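# Scoop dry food from a pouch using the right gripper

## Task

Put dry food from the pouch into the scoop that the right gripper holds. At the end the right gripper must hold the scoop raised and level above the table, well away from both the pouch and the table surface, not in contact with any bowl, and the scoop must be more than half full of food that has settled and stopped moving. The pouch must finish standing upright with the leftover food still inside it. Food caught between a gripper's two fingers, with only food between them, must not end up in the scoop; more than an occasional stray piece there fails the whole attempt. Keep spilling as low as possible; food leaving the table counts only as spill, not as a dropped object. Except for the scoop hold that the task itself calls for, nothing may rely on the robot to stay in its finished state. During the final second after everything settles, neither arm nor its hand may touch any movable object other than the scoop, the pouch and any part of the pouch's film.

## Robot and tools

Robot: two arms, left_arm and right_arm, each a six-joint arm ending in a two-finger parallel gripper with a wrist camera. left_arm's base sits at (-0.003, +0.275, 0) m and right_arm's at (+0.008, -0.333, 0) m, both yawed almost zero. The right gripper holds the scoop; the left arm is free, for example to steady or tilt the pouch.

Frame: every position and orientation uses one shared scene frame. Its origin lies on the table top midway between the arms, +x points out across the table, +z points up, and left_arm is on the +y side. The arm names are not image sides. Quaternions are written w first (qw, qx, qy, qz). On the gripper itself the fingers extend along its +z axis and close along its y axis; the reported end_effector_position is the point between the pads, roughly 1 cm short of the fingertips. Reported hand positions can be somewhat off, more so at long reach.

Row layout, shared by execute_actions and move: a single flat list of 16 numbers covering both arms, always all 16 even if one arm is idle. First left_arm: x, y, z (metres, absolute target in the scene frame), qw, qx, qy, qz (absolute target orientation), opening; then the same eight for right_arm. These are poses to go to, not offsets. Opening runs from -1 (closed) to +1 (fully open, 0.093 m). To keep an arm still, repeat its full pose and opening from the last result before it was meant to stay; to keep an orientation, keep sending the same quaternion rather than copying the drifting reported one.

execute_actions(actions): a list of up to 15 actions; each action is a list of up to 15 rows, one row per 1/30 s control step, and if shorter its final row is held for the rest of the 15 steps (0.5 s per action). Any target further than 0.6 m from that gripper's current position along any of its own axes gets the action refused for both arms; a malformed action, or a first action failing that check against the last reported state, refuses the whole call. An empty list simply returns the current state and images.

move(target, speed, blocking): target is one 16-number row. Each gripper travels a straight line toward its pose, all arms finishing together, over 0.5 to 10 s (cut off at 10 s). speed is the path's top speed in m/s, 0.002 to 0.5, default 0.25; rotation is capped at twice that in rad/s. Openings are applied at the start. Paths do not avoid obstacles or the other arm; grippers lag, may wander, and can overshoot the speed near full reach. Faster moves hit harder, and aiming beyond a contact presses harder. With blocking=false the result comes after 0.5 s while motion continues; until a result shows it ended, further moves and actions are refused, so use wait or stop. The extra move: line reports the ending (done, off_target, moving, held, fault) and any limits: paced means the pose was clipped, held means a check blocked steps (the arm may then lurch faster). Distances from each pose are also given.

wait(seconds): 0 to 10 s, arms keep their last command; returns early if a running move ends. stop: brakes a running move (needs room; fingers keep moving). zoom_image(camera, region): enlarges region [x0, y0, x1, y1] in pixels (origin top-left, at most 504 by 504) from the latest image of cam_head_left, cam_head_right, cam_high, cam_low, cam_left_wrist or cam_right_wrist, all 504x504. read_manual(section) only gives licence text. finished_scene(scene) ends the scene irreversibly; the goal must already hold and stay held.

Motion details: each step the command is clipped to within 70 mm and 16 degrees of the measured pose, then solved by damped inverse kinematics, favouring position over orientation. After an action the arm continues only to its last clipped pose, so a distant target needs further commands. Joint friction can leave the hand up to about 31 mm short, and tiny commands may not move it. Hand target lines show where the controller is currently driving each gripper. A pose unreachable line means the clearance check altered or blocked that arm's command. Joint ranges (rad): waist -2.618 to 3.054, shoulder 0 to 3.142, elbow 0 to 3.142, wrist pitch -1.571 to 1.571, wrist yaw -1.571 to 1.571, wrist roll -2.094 to 2.094.

Gripping: grip_measured is the finger motor on the same -1..+1 scale. Pads touch at about -0.94 and every millimetre of object width adds about 0.0208; each gripper has a fixed reading bias of up to 0.02. Fingers stop at the object while the motor continues, so the reading barely shows contact. Sending a value further below the object's width reading squeezes harder, up to roughly 50 to 62 N per pad (less on thin parts). Keep resending the closing value to maintain the hold, or the scoop may slip. The last number in each arm's Joint positions is the opening in metres, meaningful only when nothing blocks the fingers. Joint torques are noisy, offset readings.

Avoid: dropping or knocking rigid objects off the table, which ends the scene; hard collisions or pressing between the two arms; slams, slips and very hard pushes; letting food get pinched in a gripper and fall into the scoop; tipping the pouch over at the end; leaving either hand on a movable object other than the scoop, pouch or film. Holding loads heats motors: a MOTOR HOT line appears from 75 °C, at 90 °C that arm halts for 10 s, and at 100 °C it goes limp and falls; these are reported as OVER-TEMPERATURE FAULT lines. Loose objects may occasionally be nudged by outside pushes. The simulation keeps running while you compose replies, holding your last command.

Each tool is called after "Request:" as name(argument=value, ...) on one line, values as JSON.

## Session

Request:
execute_actions(actions=[])

Scene clock: 0.00 s.
left_arm: end_effector_position=(+0.3764, +0.2678, +0.3935) grip_measured=+1.000 end_effector_quat_wxyz=(+0.698, +0.007, +0.716, -0.011) | right_arm: end_effector_position=(+0.2829, -0.1631, +0.2732) grip_measured=-0.696 end_effector_quat_wxyz=(+0.763, -0.171, +0.587, +0.210)
Joint positions: left_arm=[-0.009  1.062  1.044 -0.007  0.012 -0.006  0.093] | right_arm=[ 0.494  0.94   0.227  0.968  0.001 -0.015  0.012]
Joint velocities: left_arm=[-0.017  0.002 -0.002  0.037 -0.007  0.022  0.   ] | right_arm=[ 0.002 -0.002  0.002 -0.037 -0.051  0.051 -0.   ]
Joint torques (N m, as the arm reports them, + toward a larger angle): no reading
Motor temperatures (°C, as the motors report them): left_arm=[20 24 21 25 22 24] | right_arm=[21 21 22 23 24 24]
Hand target (left_arm): +0.376, +0.268, +0.393; +0.698, +0.007, +0.716, -0.011
Hand target (right_arm): +0.282, -0.164, +0.277; +0.768, -0.169, +0.580, +0.211

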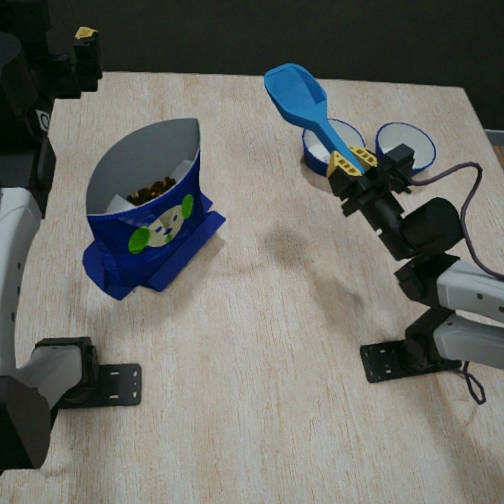

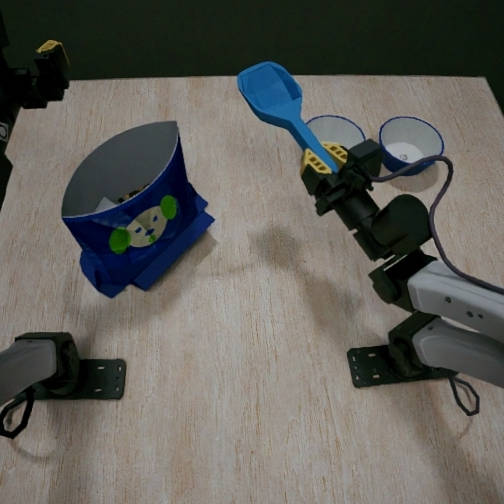

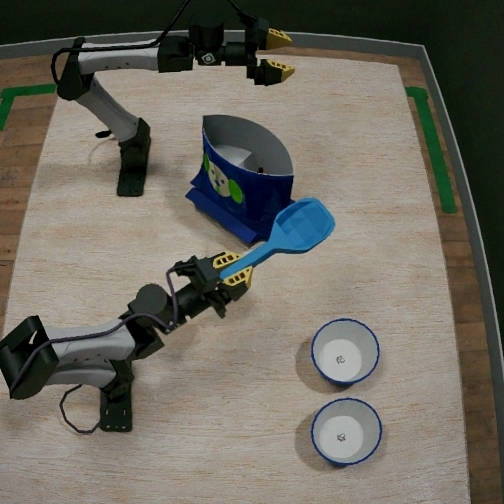

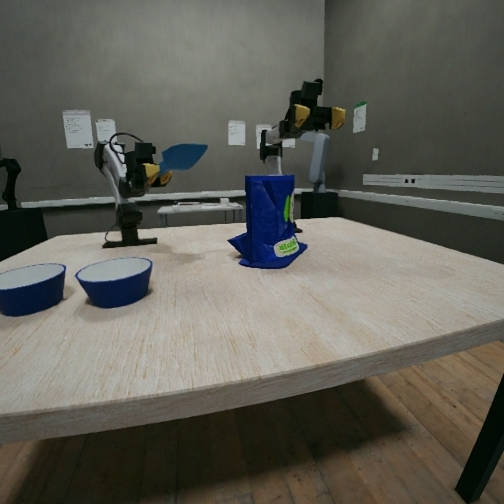

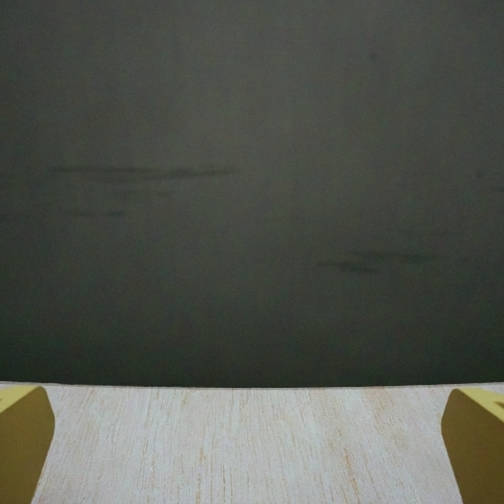

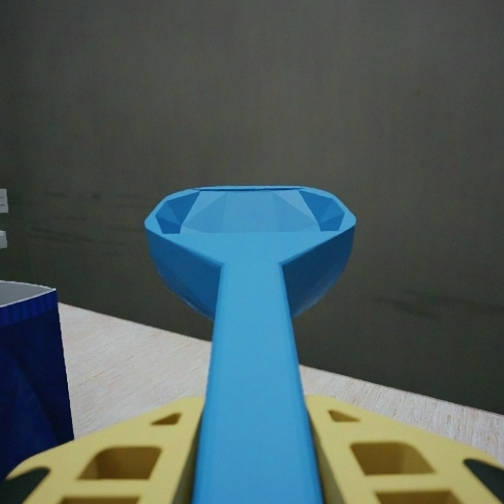

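Request:
zoom_image(camera="cam_low", region=[80, 80, 360, 290])

Request:
zoom_image(camera="cam_head_left", region=[60, 50, 400, 310])

Request:
zoom_image(camera="cam_high", region=[160, 90, 360, 300])

Region (80, 80, 360, 290) of cam_low's 504x504 image, scaled by 1.800, with more detail than that image has; it fills the top 378 rows of this view, and the rest is white.

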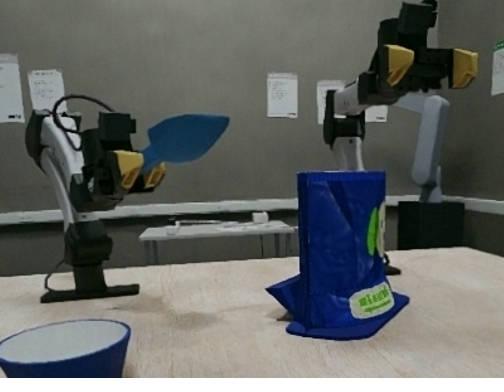

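Region (60, 50, 400, 310) of cam_head_left's 504x504 image, scaled by 1.482, with more detail than that image has; it fills the top 385 rows of this view, and the rest is white.

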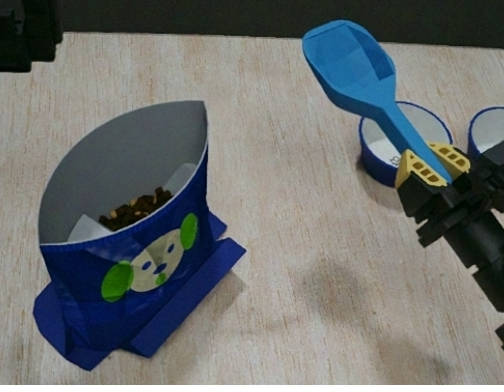

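Region (160, 90, 360, 300) of cam_high's 504x504 image, scaled by 2.400, with more detail than that image has; it fills the left 480 columns of this view, and the rest is white.

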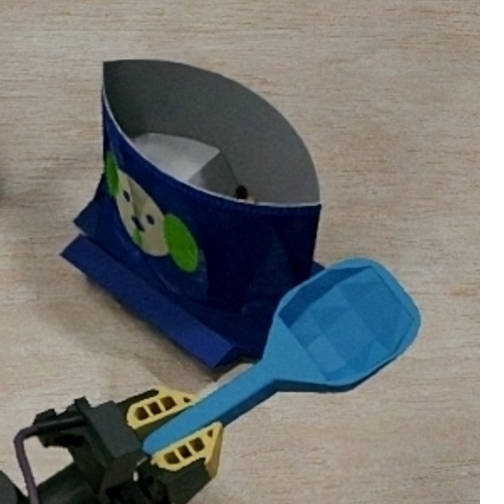

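Request:
move(target=[0.27,0.14,0.38,0.216,0,0.976,0,-1, 0.2829,-0.1631,0.2732,0.763,-0.171,0.587,0.210,-1], speed=0.3)

Scene clock: 57.47 s.
left_arm: end_effector_position=(+0.2728, +0.1399, +0.3863) grip_measured=-0.987 end_effector_quat_wxyz=(+0.344, +0.012, +0.938, -0.048) | right_arm: end_effector_position=(+0.2839, -0.1625, +0.2686) grip_measured=-0.696 end_effector_quat_wxyz=(+0.757, -0.173, +0.594, +0.208)
Joint positions: left_arm=[-0.61   1.501  2.15  -1.566 -0.296 -0.489  0.   ] | right_arm=[ 0.494  0.94   0.227  0.949  0.001 -0.015  0.012]
Joint velocities: left_arm=[-0.017 -0.012 -0.012  0.022  0.007  0.007  0.   ] | right_arm=[-0.002 -0.022  0.007 -0.022  0.007 -0.022  0.001]
Joint torques (N m, as the arm reports them, + toward a larger angle): left_arm=[-0.62 -6.75  3.69  1.33 -0.06  0.07] | right_arm=[ 0.23 -1.26  8.27  2.1   0.05 -0.1 ]
Motor temperatures (°C, as the motors report them): left_arm=[20 25 30 37 22 24] | right_arm=[21 21 29 32 24 24]
Hand target (left_arm): +0.265, +0.140, +0.383; +0.334, +0.014, +0.941, -0.052
Hand target (right_arm): +0.283, -0.163, +0.273; +0.763, -0.171, +0.587, +0.210
Off the commanded pose (left_arm): 0.007 m, 16 deg; orientation clipped at the last step of the last action.
Off the commanded pose (right_arm): 0.005 m, 1 deg.
joint sent to its limit (left arm) — the command would take joint 4 (wrist pitch) past its lower limit, so that joint was sent only as far as its limit.
move: off_target (left_arm); limits=paced
camera_calibration (this result's frames):
cam_left_wrist: T_world_to_cam=[[-0.0510882, -0.994961, 0.0862738, 0.113713], [-0.966186, 0.0273792, -0.256387, 0.393905], [0.252733, -0.0964549, -0.962716, 0.403235], [0, 0, 0, 1]] pos_world=[0.284484, 0.14125, 0.479382]
cam_right_wrist: T_world_to_cam=[[0.515054, -0.857066, -0.0125106, -0.278588], [-0.183715, -0.0961237, -0.978268, 0.332488], [0.837238, 0.50616, -0.206965, -0.0162588], [0, 0, 0, 1]] pos_world=[0.218183, -0.198578, 0.318412]

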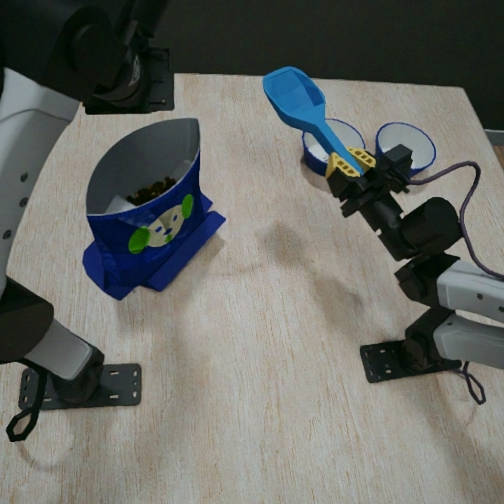

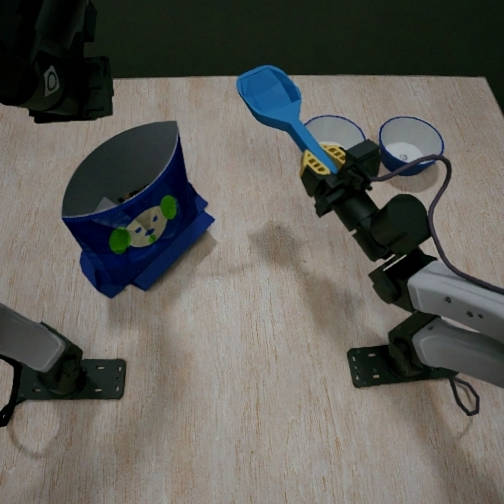

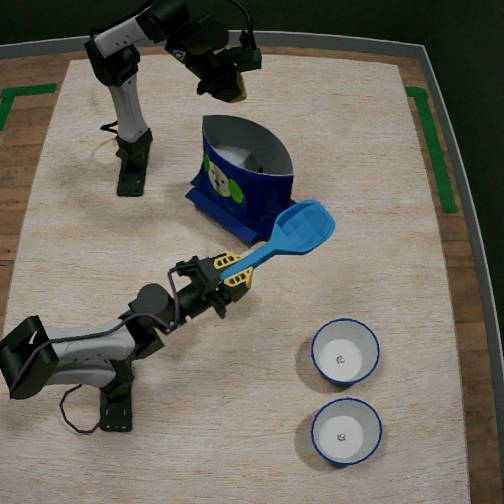

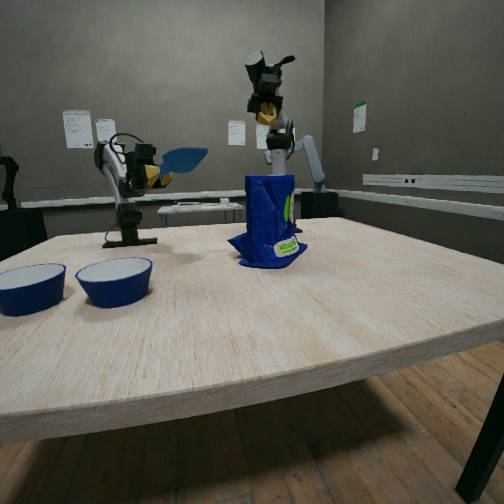

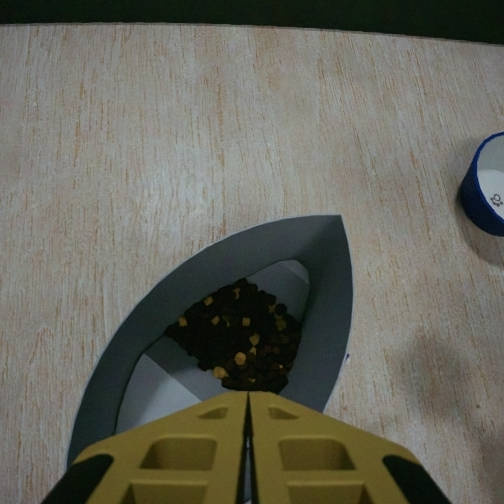

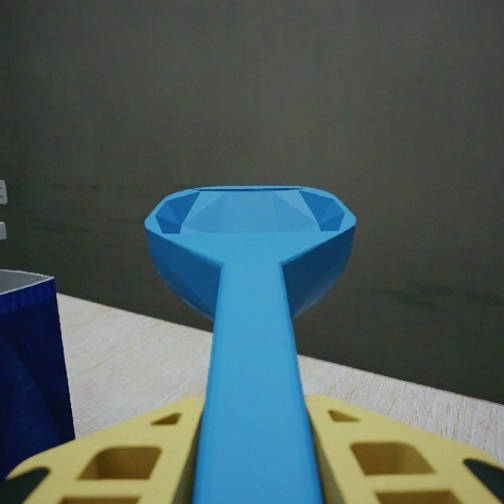

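Request:
move(target=[0.47,0.09,0.30,0.216,0,0.976,0,-1, 0.25,-0.22,0.25,0.763,-0.171,0.587,0.210,-1], speed=0.3)

Request:
move(target=[0.47,0.08,0.035,0,0,1,0,-1, 0.25,-0.22,0.25,0.763,-0.171,0.587,0.210,-1], speed=0.25)

Scene clock: 65.47 s.
left_arm: end_effector_position=(+0.4641, +0.0890, +0.2895) grip_measured=-0.987 end_effector_quat_wxyz=(+0.295, +0.006, +0.955, -0.027) | right_arm: end_effector_position=(+0.2529, -0.2172, +0.2452) grip_measured=-0.696 end_effector_quat_wxyz=(+0.755, -0.175, +0.597, +0.207)
Joint positions: left_arm=[-0.437  2.293  2.843 -1.547 -0.191 -0.373  0.   ] | right_arm=[ 0.215  0.53   0.06   0.708 -0.27   0.047  0.012]
Joint velocities: left_arm=[ 0.002 -0.017 -0.002  0.022  0.007 -0.022  0.   ] | right_arm=[-0.007  0.002 -0.007 -0.11  -0.007  0.051 -0.   ]
Joint torques (N m, as the arm reports them, + toward a larger angle): left_arm=[  0.38 -14.33   6.38   1.51  -0.03   0.21] | right_arm=[-0.6  -0.53  7.99  2.06  0.02 -0.03]
Motor temperatures (°C, as the motors report them): left_arm=[20 26 29 36 22 24] | right_arm=[21 21 29 33 24 24]
Hand target (left_arm): +0.468, +0.090, +0.296; +0.306, +0.006, +0.951, -0.036
Hand target (right_arm): +0.250, -0.219, +0.250; +0.763, -0.172, +0.587, +0.209
Off the commanded pose (left_arm): 0.012 m, 10 deg.
Off the commanded pose (right_arm): 0.006 m, 2 deg.
elbow stopped short (left arm): the move would have taken joint 3 (elbow) straighter than the controller allows; a more bent joint 3 avoids this.
move: off_target (left_arm)
camera_calibration (this result's frames):
cam_left_wrist: T_world_to_cam=[[-0.0233454, -0.998323, 0.0529744, 0.0782036], [-0.988024, 0.0149555, -0.153572, 0.536756], [0.152522, -0.0559251, -0.986716, 0.306658], [0, 0, 0, 1]] pos_world=[0.485382, 0.0871948, 0.380872]
cam_right_wrist: T_world_to_cam=[[0.514397, -0.857493, -0.0101248, -0.310331], [-0.18833, -0.101442, -0.976853, 0.298394], [0.836617, 0.504397, -0.213673, 0.033954], [0, 0, 0, 1]] pos_world=[0.187423, -0.252963, 0.2956]

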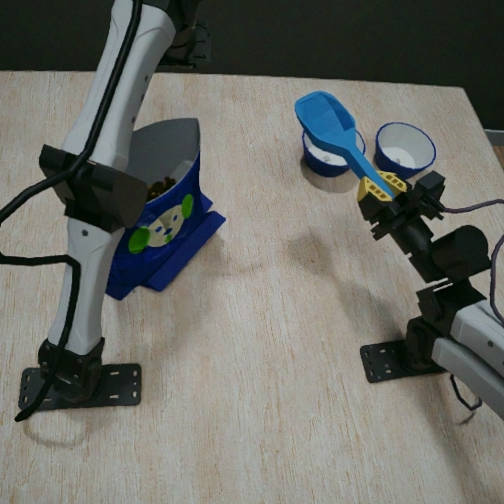

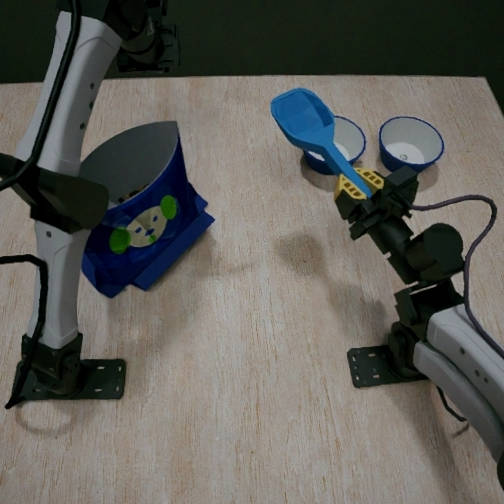

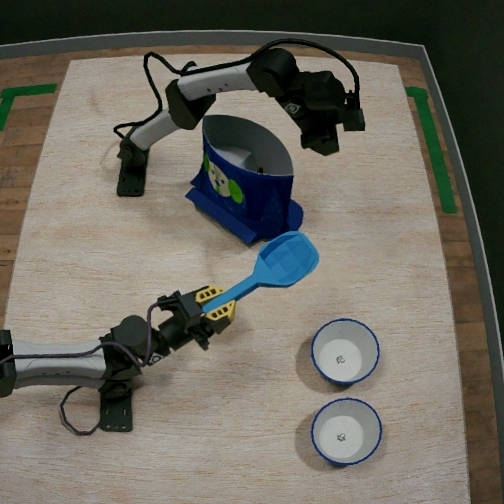

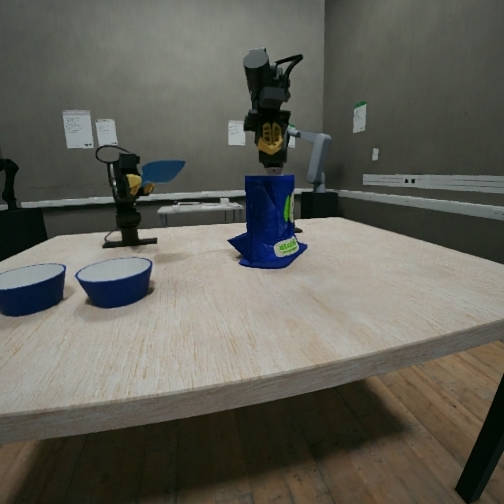

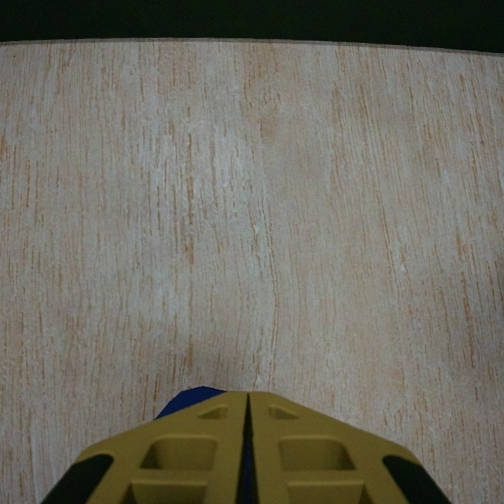

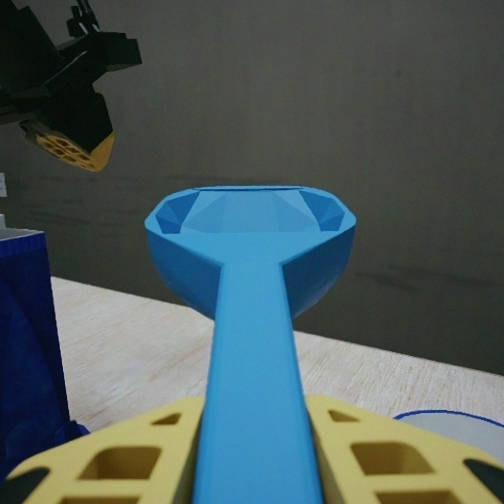

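Scene clock: 67.50 s.
left_arm: end_effector_position=(+0.4652, +0.0762, +0.0558) grip_measured=-0.987 end_effector_quat_wxyz=(+0.025, +0.005, +1.000, -0.004) | right_arm: end_effector_position=(+0.2534, -0.2165, +0.2419) grip_measured=-0.696 end_effector_quat_wxyz=(+0.750, -0.175, +0.602, +0.209)
Joint positions: left_arm=[-0.4    2.64   2.63  -1.512 -0.011 -0.395  0.   ] | right_arm=[ 0.215  0.53   0.06   0.693 -0.274  0.051  0.012]
Joint velocities: left_arm=[-0.012 -0.002 -0.017 -0.051 -0.051  0.037  0.   ] | right_arm=[ 0.002 -0.007  0.002 -0.022  0.11  -0.007 -0.   ]
Joint torques (N m, as the arm reports them, + toward a larger angle): left_arm=[  0.78 -13.56   7.43   0.35   0.04   0.11] | right_arm=[-0.89 -0.42  8.16  2.17  0.03 -0.02]
Motor temperatures (°C, as the motors report them): left_arm=[20 26 29 36 22 24] | right_arm=[21 21 30 33 24 24]
Hand target (left_arm): +0.464, +0.082, +0.037; +0.001, -0.004, +1.000, -0.001
Hand target (right_arm): +0.250, -0.220, +0.250; +0.763, -0.171, +0.587, +0.210
Off the commanded pose (left_arm): 0.022 m, 3 deg.
Off the commanded pose (right_arm): 0.009 m, 2 deg.
move: off_target (left_arm)
camera_calibration (this result's frames):
cam_left_wrist: T_world_to_cam=[[-0.00409875, -0.999945, 0.00962438, 0.0714205], [-0.922856, 0.00748904, 0.385072, 0.442336], [-0.385123, -0.00730361, -0.922836, 0.317952], [0, 0, 0, 1]] pos_world=[0.530956, 0.0704261, 0.1224]
cam_right_wrist: T_world_to_cam=[[0.5177, -0.855402, -0.0165607, -0.308822], [-0.203028, -0.104025, -0.973632, 0.297646], [0.831124, 0.507411, -0.227524, 0.0378897], [0, 0, 0, 1]] pos_world=[0.188816, -0.25243, 0.293304]

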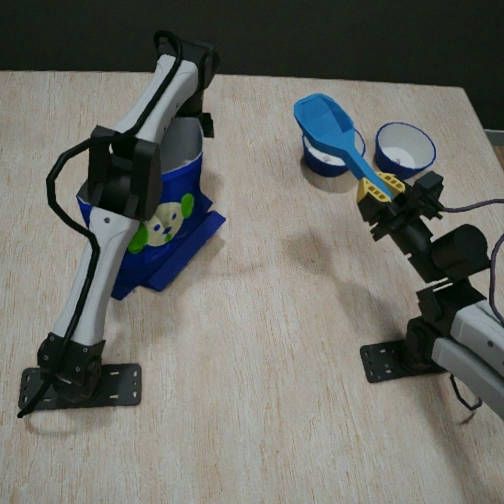

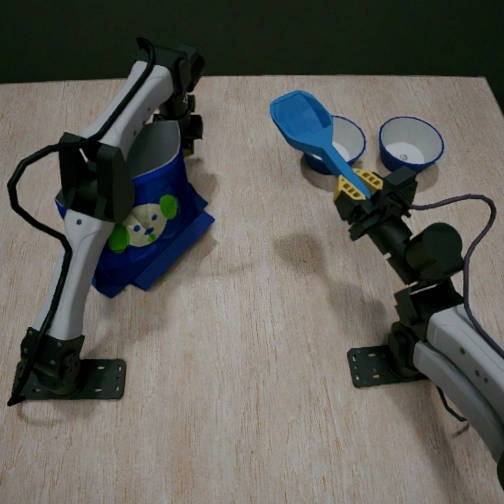

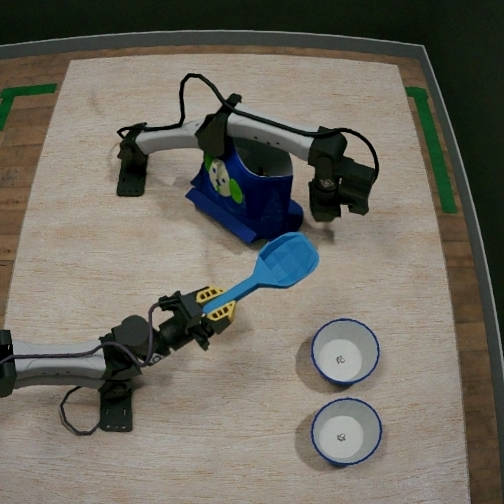

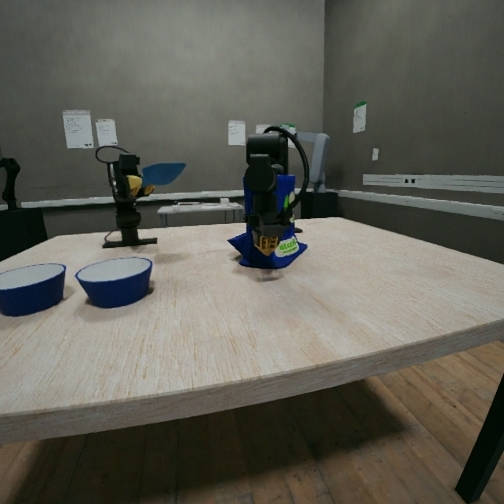

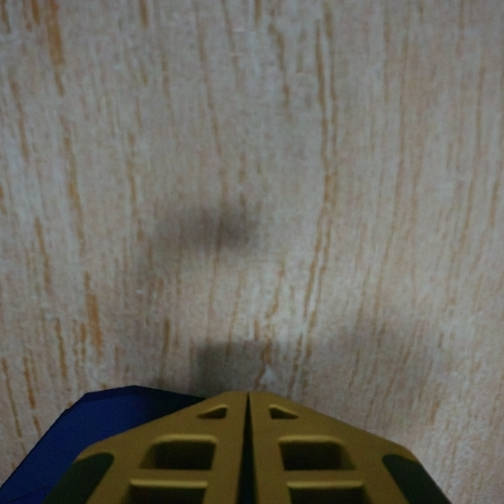

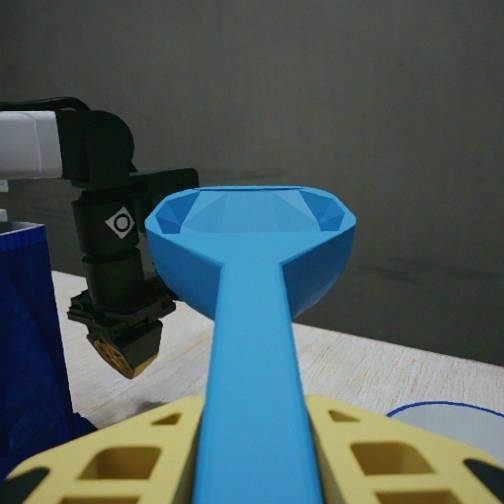

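Request:
move(target=[0.45,0.125,0.03,0,0,1,0,-1, 0.25,-0.22,0.25,0.763,-0.171,0.587,0.210,-1], speed=0.1)

Request:
move(target=[0.34,0.04,0.03,0,0,1,0,-1, 0.25,-0.22,0.25,0.763,-0.171,0.587,0.210,-1], speed=0.06)

Scene clock: 73.20 s.
left_arm: end_effector_position=(+0.4473, +0.1219, +0.0273) grip_measured=-0.987 end_effector_quat_wxyz=(-0.006, +0.001, +1.000, +0.007) | right_arm: end_effector_position=(+0.2537, -0.2164, +0.2401) grip_measured=-0.696 end_effector_quat_wxyz=(+0.748, -0.175, +0.605, +0.209)
Joint positions: left_arm=[-0.326  2.476  2.209 -1.32  -0.009 -0.327  0.   ] | right_arm=[ 0.215  0.53   0.06   0.685 -0.274  0.051  0.012]
Joint velocities: left_arm=[ 0.002 -0.002 -0.022 -0.037  0.037 -0.022  0.   ] | right_arm=[-0.002 -0.012 -0.017  0.022  0.007 -0.095 -0.   ]
Joint torques (N m, as the arm reports them, + toward a larger angle): left_arm=[  0.6  -18.43   4.91   0.49   0.04   0.2 ] | right_arm=[-0.85 -0.48  8.18  2.24  0.03 -0.04]
Motor temperatures (°C, as the motors report them): left_arm=[20 29 30 34 22 24] | right_arm=[21 21 30 33 24 24]
Hand target (left_arm): +0.450, +0.125, +0.031; -0.000, -0.000, +1.000, -0.001
Hand target (right_arm): +0.250, -0.220, +0.250; +0.763, -0.171, +0.587, +0.209
Off the commanded pose (left_arm): 0.005 m, 1 deg.
Off the commanded pose (right_arm): 0.011 m, 3 deg.
move: off_target (right_arm)
camera_calibration (this result's frames):
cam_left_wrist: T_world_to_cam=[[0.00260988, -0.999915, -0.0127583, 0.114934], [-0.897416, -0.00797068, 0.441113, 0.42545], [-0.441177, 0.0102983, -0.897361, 0.307335], [0, 0, 0, 1]] pos_world=[0.517095, 0.11515, 0.0895851]
cam_right_wrist: T_world_to_cam=[[0.517571, -0.855438, -0.0185973, -0.308442], [-0.210173, -0.106033, -0.971897, 0.296984], [0.829426, 0.506934, -0.234669, 0.0391651], [0, 0, 0, 1]] pos_world=[0.189574, -0.252217, 0.292092]

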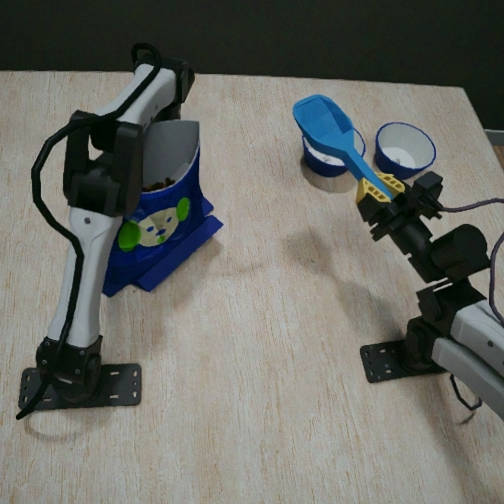

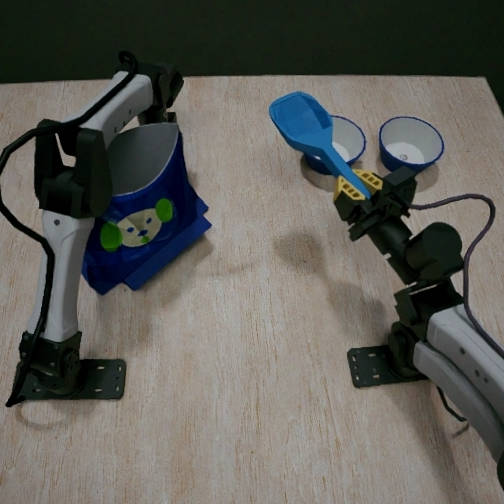

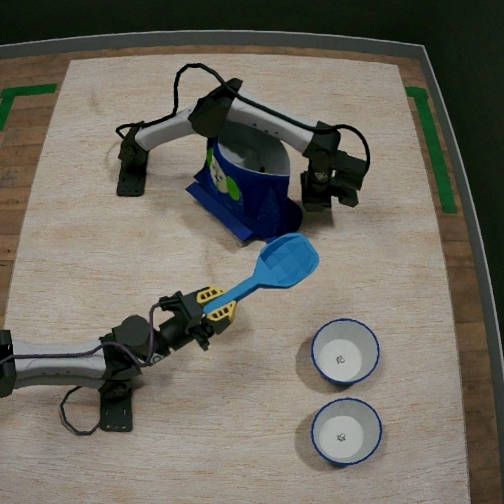

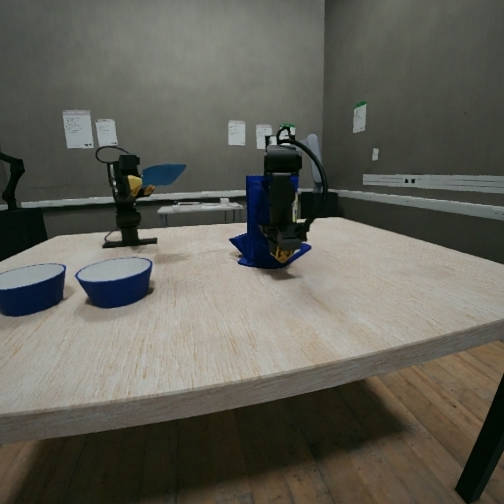

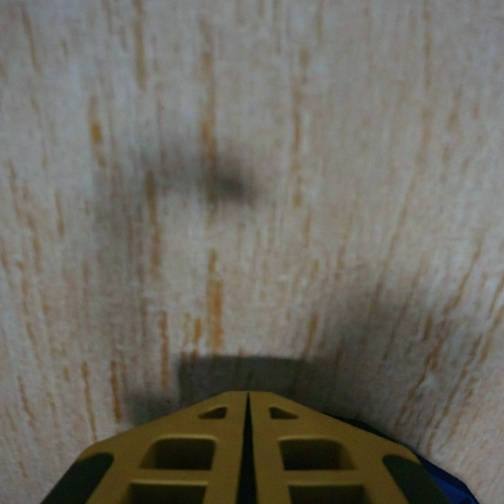

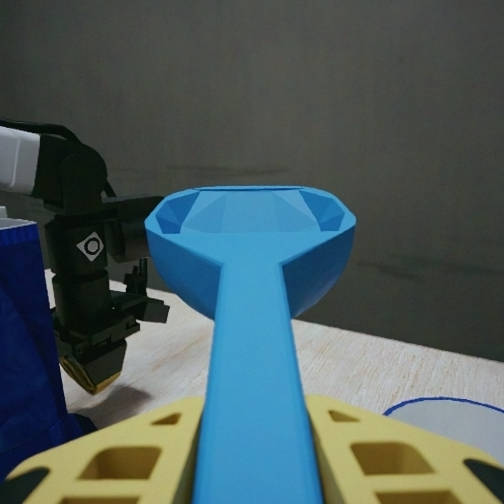

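Scene clock: 75.80 s.
left_arm: end_effector_position=(+0.3552, +0.0437, +0.0298) grip_measured=-0.987 end_effector_quat_wxyz=(+0.017, +0.005, +1.000, +0.000) | right_arm: end_effector_position=(+0.2537, -0.2164, +0.2400) grip_measured=-0.696 end_effector_quat_wxyz=(+0.748, -0.175, +0.605, +0.209)
Joint positions: left_arm=[-0.576  2.192  1.727 -1.077 -0.019 -0.571  0.   ] | right_arm=[ 0.215  0.53   0.06   0.685 -0.274  0.051  0.012]
Joint velocities: left_arm=[-0.002  0.002  0.007 -0.022 -0.051 -0.007  0.   ] | right_arm=[ 0.002 -0.012 -0.007 -0.022  0.037  0.007 -0.001]
Joint torques (N m, as the arm reports them, + toward a larger angle): left_arm=[ -1.36 -16.3    4.35   0.18   0.01  -0.07] | right_arm=[-0.8  -0.52  8.16  2.23  0.04 -0.03]
Motor temperatures (°C, as the motors report them): left_arm=[20 30 29 33 22 24] | right_arm=[21 21 30 34 24 24]
Hand target (left_arm): +0.340, +0.043, +0.031; +0.001, +0.000, +1.000, +0.005
Hand target (right_arm): +0.250, -0.220, +0.250; +0.763, -0.171, +0.587, +0.209
Off the commanded pose (left_arm): 0.016 m, 2 deg.
Off the commanded pose (right_arm): 0.011 m, 3 deg.
move: off_target (left_arm, right_arm)
camera_calibration (this result's frames):
cam_left_wrist: T_world_to_cam=[[-0.00347979, -0.999994, 0.000578796, 0.0387956], [-0.917187, 0.00342226, 0.398443, 0.348833], [-0.398443, 0.000855636, -0.917193, 0.255573], [0, 0, 0, 1]] pos_world=[0.421911, 0.0373829, 0.0953974]
cam_right_wrist: T_world_to_cam=[[0.517564, -0.85544, -0.0186991, -0.308423], [-0.21053, -0.106133, -0.971809, 0.29695], [0.82934, 0.50691, -0.235026, 0.0392287], [0, 0, 0, 1]] pos_world=[0.189611, -0.252206, 0.292031]

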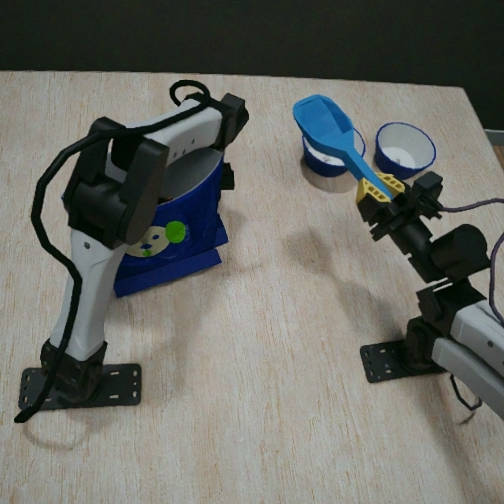

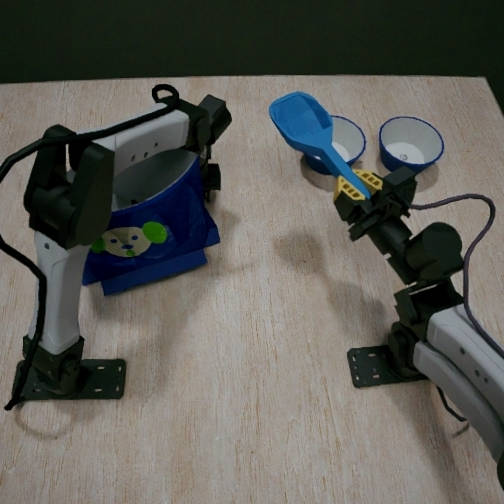

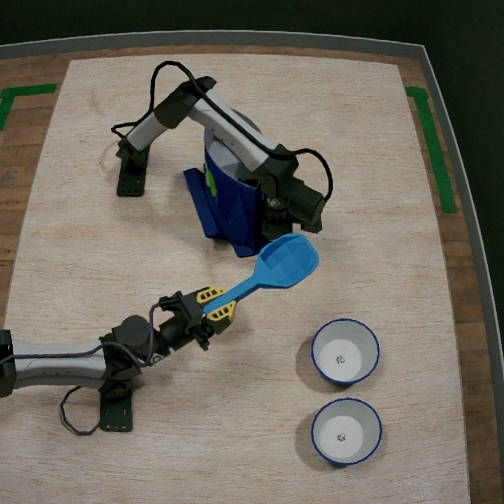

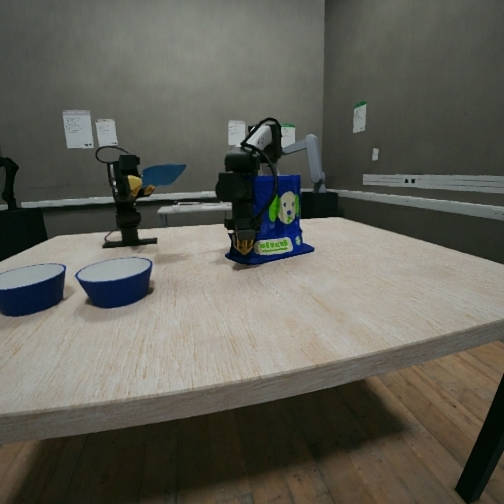

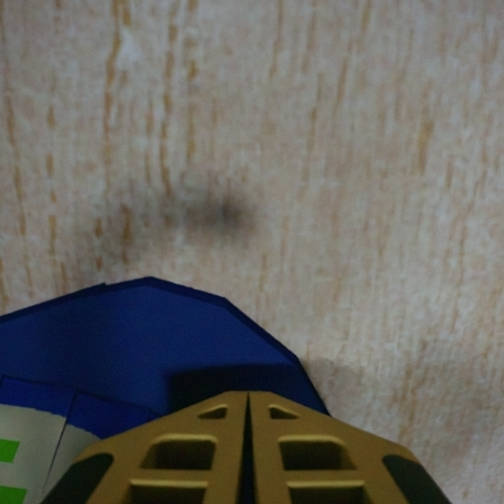

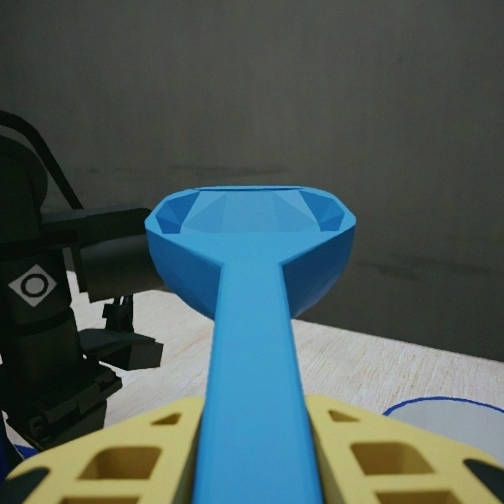

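Rotating nicely. Continue in -x.

Request:
move(target=[0.245,0.035,0.035,0,0,1,0,-1, 0.25,-0.22,0.25,0.763,-0.171,0.587,0.210,-1], speed=0.06)

Scene clock: 80.90 s.
left_arm: end_effector_position=(+0.2646, +0.0292, +0.0371) grip_measured=-0.987 end_effector_quat_wxyz=(+0.027, +0.004, +1.000, -0.009) | right_arm: end_effector_position=(+0.2537, -0.2164, +0.2400) grip_measured=-0.696 end_effector_quat_wxyz=(+0.748, -0.175, +0.605, +0.209)
Joint positions: left_arm=[-0.748  1.927  1.357 -0.948 -0.024 -0.745  0.   ] | right_arm=[ 0.215  0.53   0.06   0.685 -0.274  0.051  0.012]
Joint velocities: left_arm=[-0.002  0.002 -0.012  0.007 -0.037 -0.037  0.   ] | right_arm=[ 0.007  0.012  0.002 -0.095 -0.125 -0.007 -0.001]
Joint torques (N m, as the arm reports them, + toward a larger angle): left_arm=[ -0.98 -13.48   4.03   0.03   0.06  -0.02] | right_arm=[-0.8  -0.48  8.19  2.24  0.04 -0.02]
Motor temperatures (°C, as the motors report them): left_arm=[20 32 29 32 22 24] | right_arm=[21 21 30 34 24 24]
Hand target (left_arm): +0.246, +0.037, +0.036; +0.002, -0.000, +1.000, +0.004
Hand target (right_arm): +0.250, -0.220, +0.250; +0.763, -0.171, +0.587, +0.209
Off the commanded pose (left_arm): 0.021 m, 3 deg.
Off the commanded pose (right_arm): 0.011 m, 3 deg.
move: off_target (left_arm, right_arm)
camera_calibration (this result's frames):
cam_left_wrist: T_world_to_cam=[[-0.00250184, -0.999814, 0.0190999, 0.0230691], [-0.92505, 0.00956879, 0.379724, 0.265506], [-0.379836, -0.0167184, -0.924903, 0.222129], [0, 0, 0, 1]] pos_world=[0.330037, 0.0242379, 0.104189]
cam_right_wrist: T_world_to_cam=[[0.517564, -0.85544, -0.0186991, -0.308423], [-0.21053, -0.106133, -0.971809, 0.29695], [0.82934, 0.50691, -0.235026, 0.0392287], [0, 0, 0, 1]] pos_world=[0.189611, -0.252206, 0.292031]

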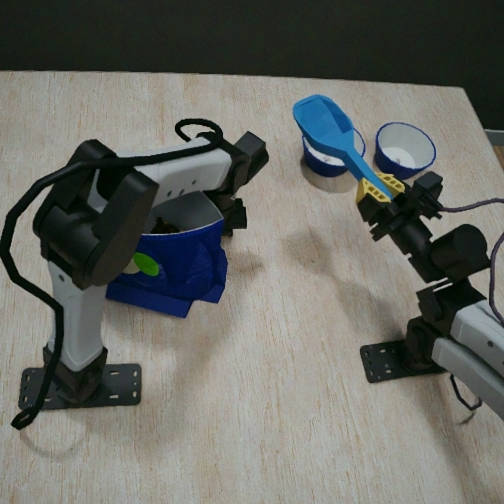

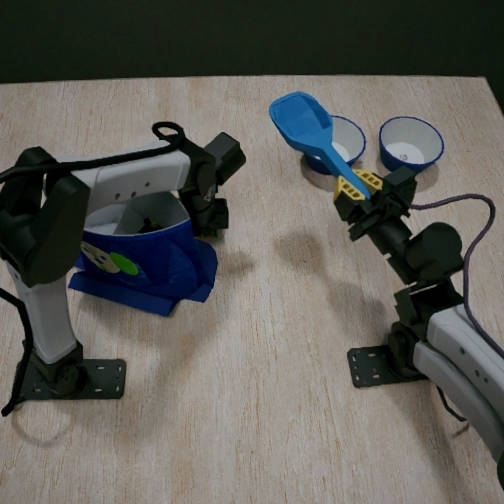

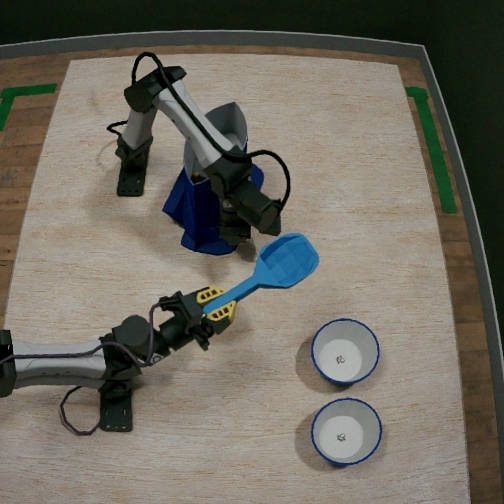

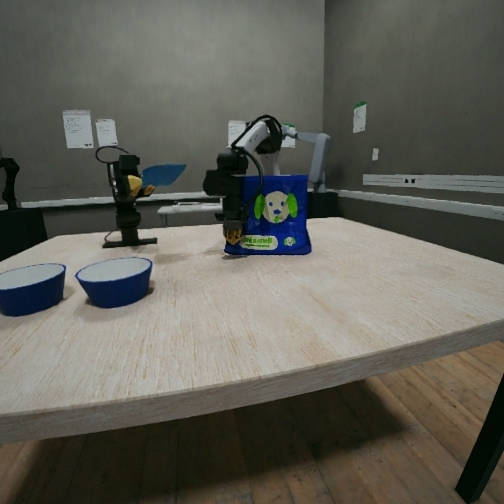

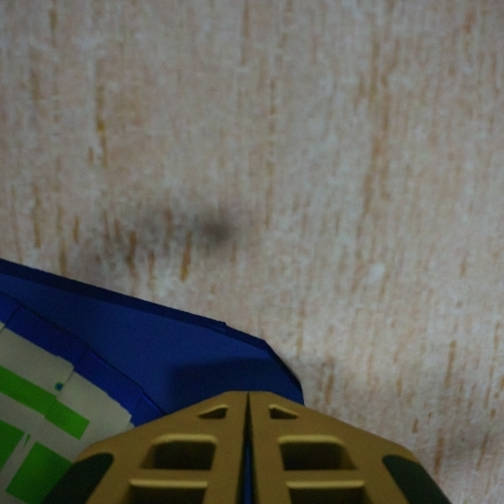

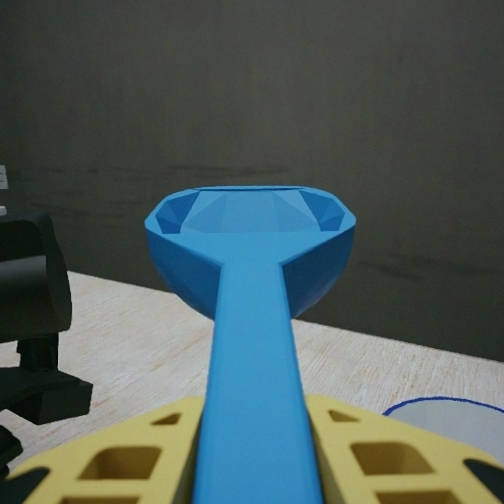

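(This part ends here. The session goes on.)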